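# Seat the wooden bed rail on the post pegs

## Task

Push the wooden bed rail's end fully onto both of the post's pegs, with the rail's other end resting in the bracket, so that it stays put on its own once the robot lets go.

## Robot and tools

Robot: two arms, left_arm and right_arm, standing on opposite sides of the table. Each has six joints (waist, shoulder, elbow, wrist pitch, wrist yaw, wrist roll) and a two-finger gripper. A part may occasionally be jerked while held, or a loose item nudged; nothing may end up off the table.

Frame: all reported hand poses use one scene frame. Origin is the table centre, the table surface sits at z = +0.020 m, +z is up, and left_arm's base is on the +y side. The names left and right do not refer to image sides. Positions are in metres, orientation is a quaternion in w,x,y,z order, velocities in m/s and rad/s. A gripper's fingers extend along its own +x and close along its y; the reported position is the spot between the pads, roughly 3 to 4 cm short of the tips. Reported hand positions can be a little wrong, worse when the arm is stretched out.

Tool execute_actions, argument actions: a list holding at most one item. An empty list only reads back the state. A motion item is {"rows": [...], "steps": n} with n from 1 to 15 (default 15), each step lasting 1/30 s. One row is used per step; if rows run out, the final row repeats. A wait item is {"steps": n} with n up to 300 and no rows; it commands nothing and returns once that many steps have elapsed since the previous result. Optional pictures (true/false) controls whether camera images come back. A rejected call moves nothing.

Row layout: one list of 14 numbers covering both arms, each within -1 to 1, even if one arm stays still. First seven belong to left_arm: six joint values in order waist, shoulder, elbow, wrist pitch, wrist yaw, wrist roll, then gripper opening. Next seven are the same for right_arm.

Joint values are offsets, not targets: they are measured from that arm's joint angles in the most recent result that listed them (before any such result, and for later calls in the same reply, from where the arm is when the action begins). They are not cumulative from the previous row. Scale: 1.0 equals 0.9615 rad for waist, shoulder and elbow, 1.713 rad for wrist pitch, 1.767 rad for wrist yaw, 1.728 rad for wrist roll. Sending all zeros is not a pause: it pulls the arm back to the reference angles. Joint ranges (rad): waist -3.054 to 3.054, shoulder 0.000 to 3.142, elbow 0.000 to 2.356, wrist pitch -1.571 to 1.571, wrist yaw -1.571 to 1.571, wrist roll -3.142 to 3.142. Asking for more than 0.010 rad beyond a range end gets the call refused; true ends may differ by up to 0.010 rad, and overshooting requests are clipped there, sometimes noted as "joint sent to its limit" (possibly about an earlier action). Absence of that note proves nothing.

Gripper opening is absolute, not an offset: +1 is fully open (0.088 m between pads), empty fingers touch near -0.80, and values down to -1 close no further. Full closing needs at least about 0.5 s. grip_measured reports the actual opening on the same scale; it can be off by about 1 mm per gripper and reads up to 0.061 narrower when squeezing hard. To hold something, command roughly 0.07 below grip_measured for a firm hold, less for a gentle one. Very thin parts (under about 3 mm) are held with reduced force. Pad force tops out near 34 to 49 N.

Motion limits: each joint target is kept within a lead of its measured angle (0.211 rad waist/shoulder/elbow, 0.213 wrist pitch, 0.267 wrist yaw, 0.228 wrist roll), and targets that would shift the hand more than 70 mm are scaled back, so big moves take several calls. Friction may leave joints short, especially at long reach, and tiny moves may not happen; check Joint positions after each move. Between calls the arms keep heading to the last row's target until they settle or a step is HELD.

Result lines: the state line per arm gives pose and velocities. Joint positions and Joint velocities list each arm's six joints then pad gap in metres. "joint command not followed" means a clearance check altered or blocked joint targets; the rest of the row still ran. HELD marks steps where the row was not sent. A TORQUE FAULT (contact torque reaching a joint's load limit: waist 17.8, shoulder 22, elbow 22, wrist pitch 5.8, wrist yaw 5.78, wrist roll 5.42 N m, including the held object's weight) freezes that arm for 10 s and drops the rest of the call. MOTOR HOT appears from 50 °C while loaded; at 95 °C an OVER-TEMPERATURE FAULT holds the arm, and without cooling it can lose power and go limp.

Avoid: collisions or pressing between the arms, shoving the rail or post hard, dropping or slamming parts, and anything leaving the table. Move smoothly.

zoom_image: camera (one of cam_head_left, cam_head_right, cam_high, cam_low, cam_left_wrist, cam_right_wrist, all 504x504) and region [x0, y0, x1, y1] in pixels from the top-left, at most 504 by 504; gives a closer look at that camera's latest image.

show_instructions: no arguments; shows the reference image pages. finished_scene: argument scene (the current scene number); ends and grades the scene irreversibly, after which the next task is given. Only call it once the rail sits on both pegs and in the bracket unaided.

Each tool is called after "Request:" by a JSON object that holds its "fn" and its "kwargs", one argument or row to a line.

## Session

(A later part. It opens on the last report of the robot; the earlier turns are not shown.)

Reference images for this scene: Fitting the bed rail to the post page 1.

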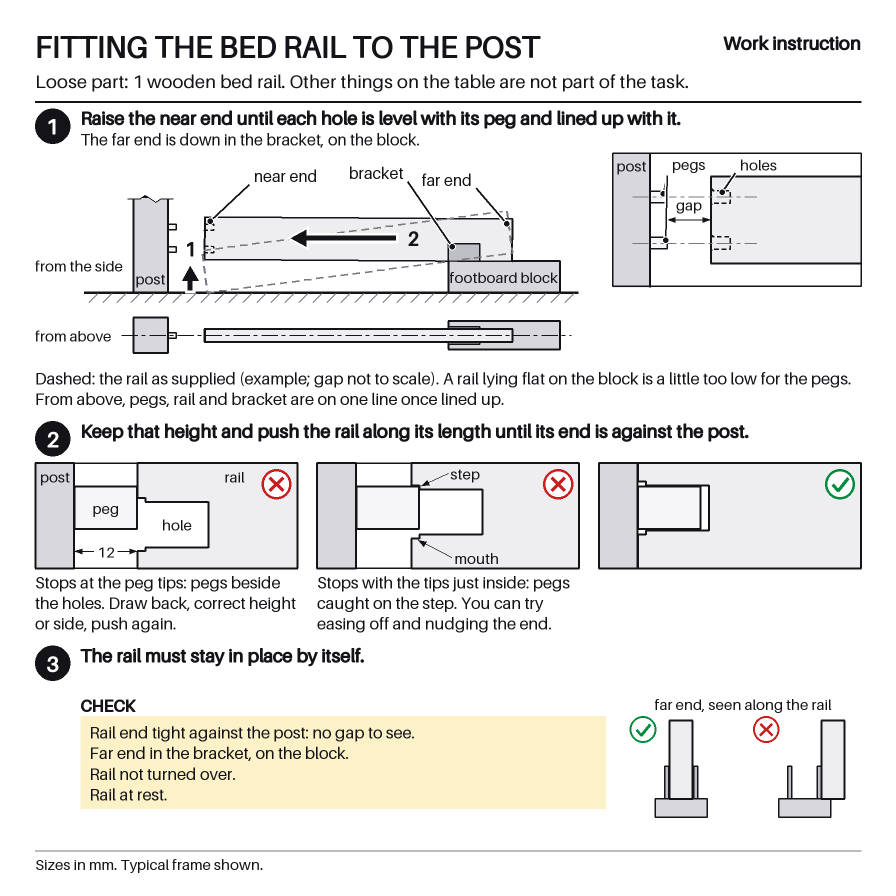

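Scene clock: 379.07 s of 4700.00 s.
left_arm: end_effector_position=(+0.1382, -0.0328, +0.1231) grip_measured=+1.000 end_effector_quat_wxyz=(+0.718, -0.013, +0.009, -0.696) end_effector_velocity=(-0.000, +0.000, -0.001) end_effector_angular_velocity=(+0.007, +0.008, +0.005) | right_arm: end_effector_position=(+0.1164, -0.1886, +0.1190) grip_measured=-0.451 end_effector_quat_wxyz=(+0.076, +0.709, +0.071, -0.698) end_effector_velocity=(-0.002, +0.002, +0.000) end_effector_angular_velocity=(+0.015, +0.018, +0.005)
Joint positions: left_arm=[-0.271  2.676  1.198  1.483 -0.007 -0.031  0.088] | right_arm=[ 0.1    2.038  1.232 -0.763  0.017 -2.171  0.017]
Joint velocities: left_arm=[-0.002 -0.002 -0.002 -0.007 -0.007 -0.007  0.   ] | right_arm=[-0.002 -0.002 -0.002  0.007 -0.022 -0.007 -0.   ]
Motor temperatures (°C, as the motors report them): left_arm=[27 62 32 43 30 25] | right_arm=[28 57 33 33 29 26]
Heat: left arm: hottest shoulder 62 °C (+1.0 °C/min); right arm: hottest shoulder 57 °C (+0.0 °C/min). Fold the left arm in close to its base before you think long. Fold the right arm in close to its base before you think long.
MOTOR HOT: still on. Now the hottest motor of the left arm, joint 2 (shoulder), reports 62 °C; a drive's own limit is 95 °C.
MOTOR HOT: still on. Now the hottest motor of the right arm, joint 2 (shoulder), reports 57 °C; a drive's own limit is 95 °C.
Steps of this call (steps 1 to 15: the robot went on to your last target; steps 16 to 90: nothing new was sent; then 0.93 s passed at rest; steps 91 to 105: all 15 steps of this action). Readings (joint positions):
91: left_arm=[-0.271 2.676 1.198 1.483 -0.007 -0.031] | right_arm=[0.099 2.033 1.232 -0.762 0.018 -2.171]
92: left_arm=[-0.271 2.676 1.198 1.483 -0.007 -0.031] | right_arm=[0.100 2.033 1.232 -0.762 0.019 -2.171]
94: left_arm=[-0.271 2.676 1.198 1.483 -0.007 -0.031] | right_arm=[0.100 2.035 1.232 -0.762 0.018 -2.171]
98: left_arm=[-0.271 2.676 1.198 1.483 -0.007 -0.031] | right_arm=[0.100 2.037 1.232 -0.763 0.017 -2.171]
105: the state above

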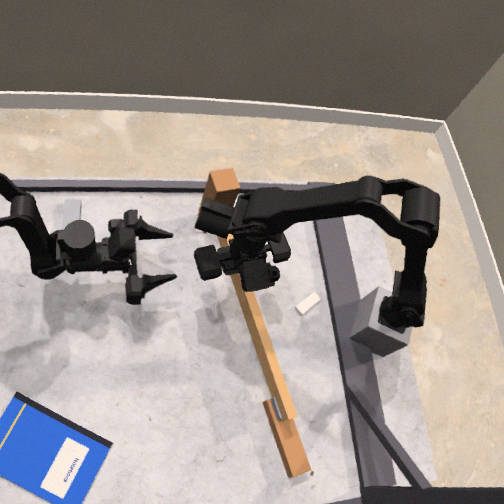

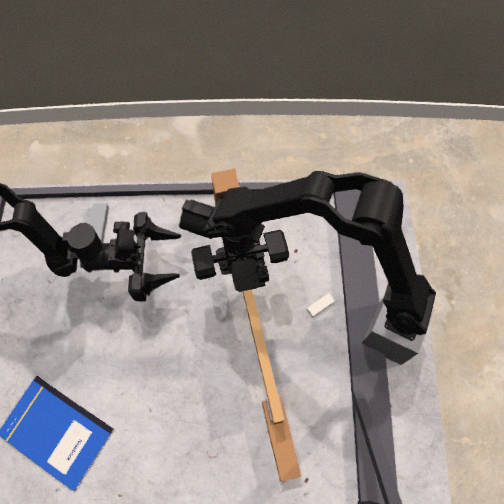

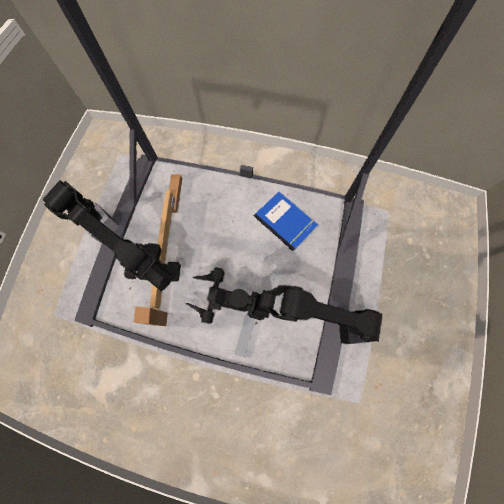

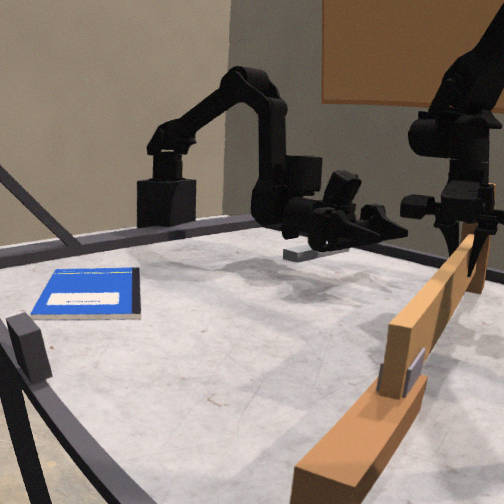

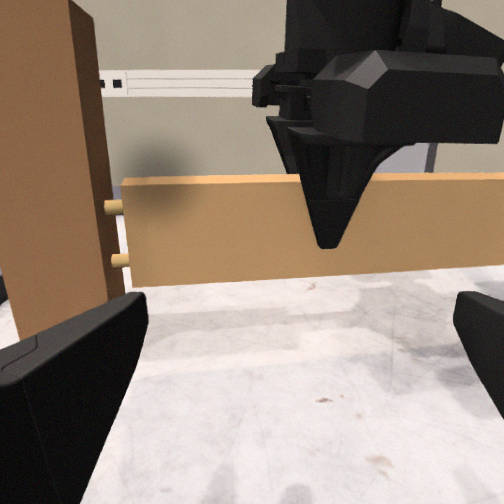

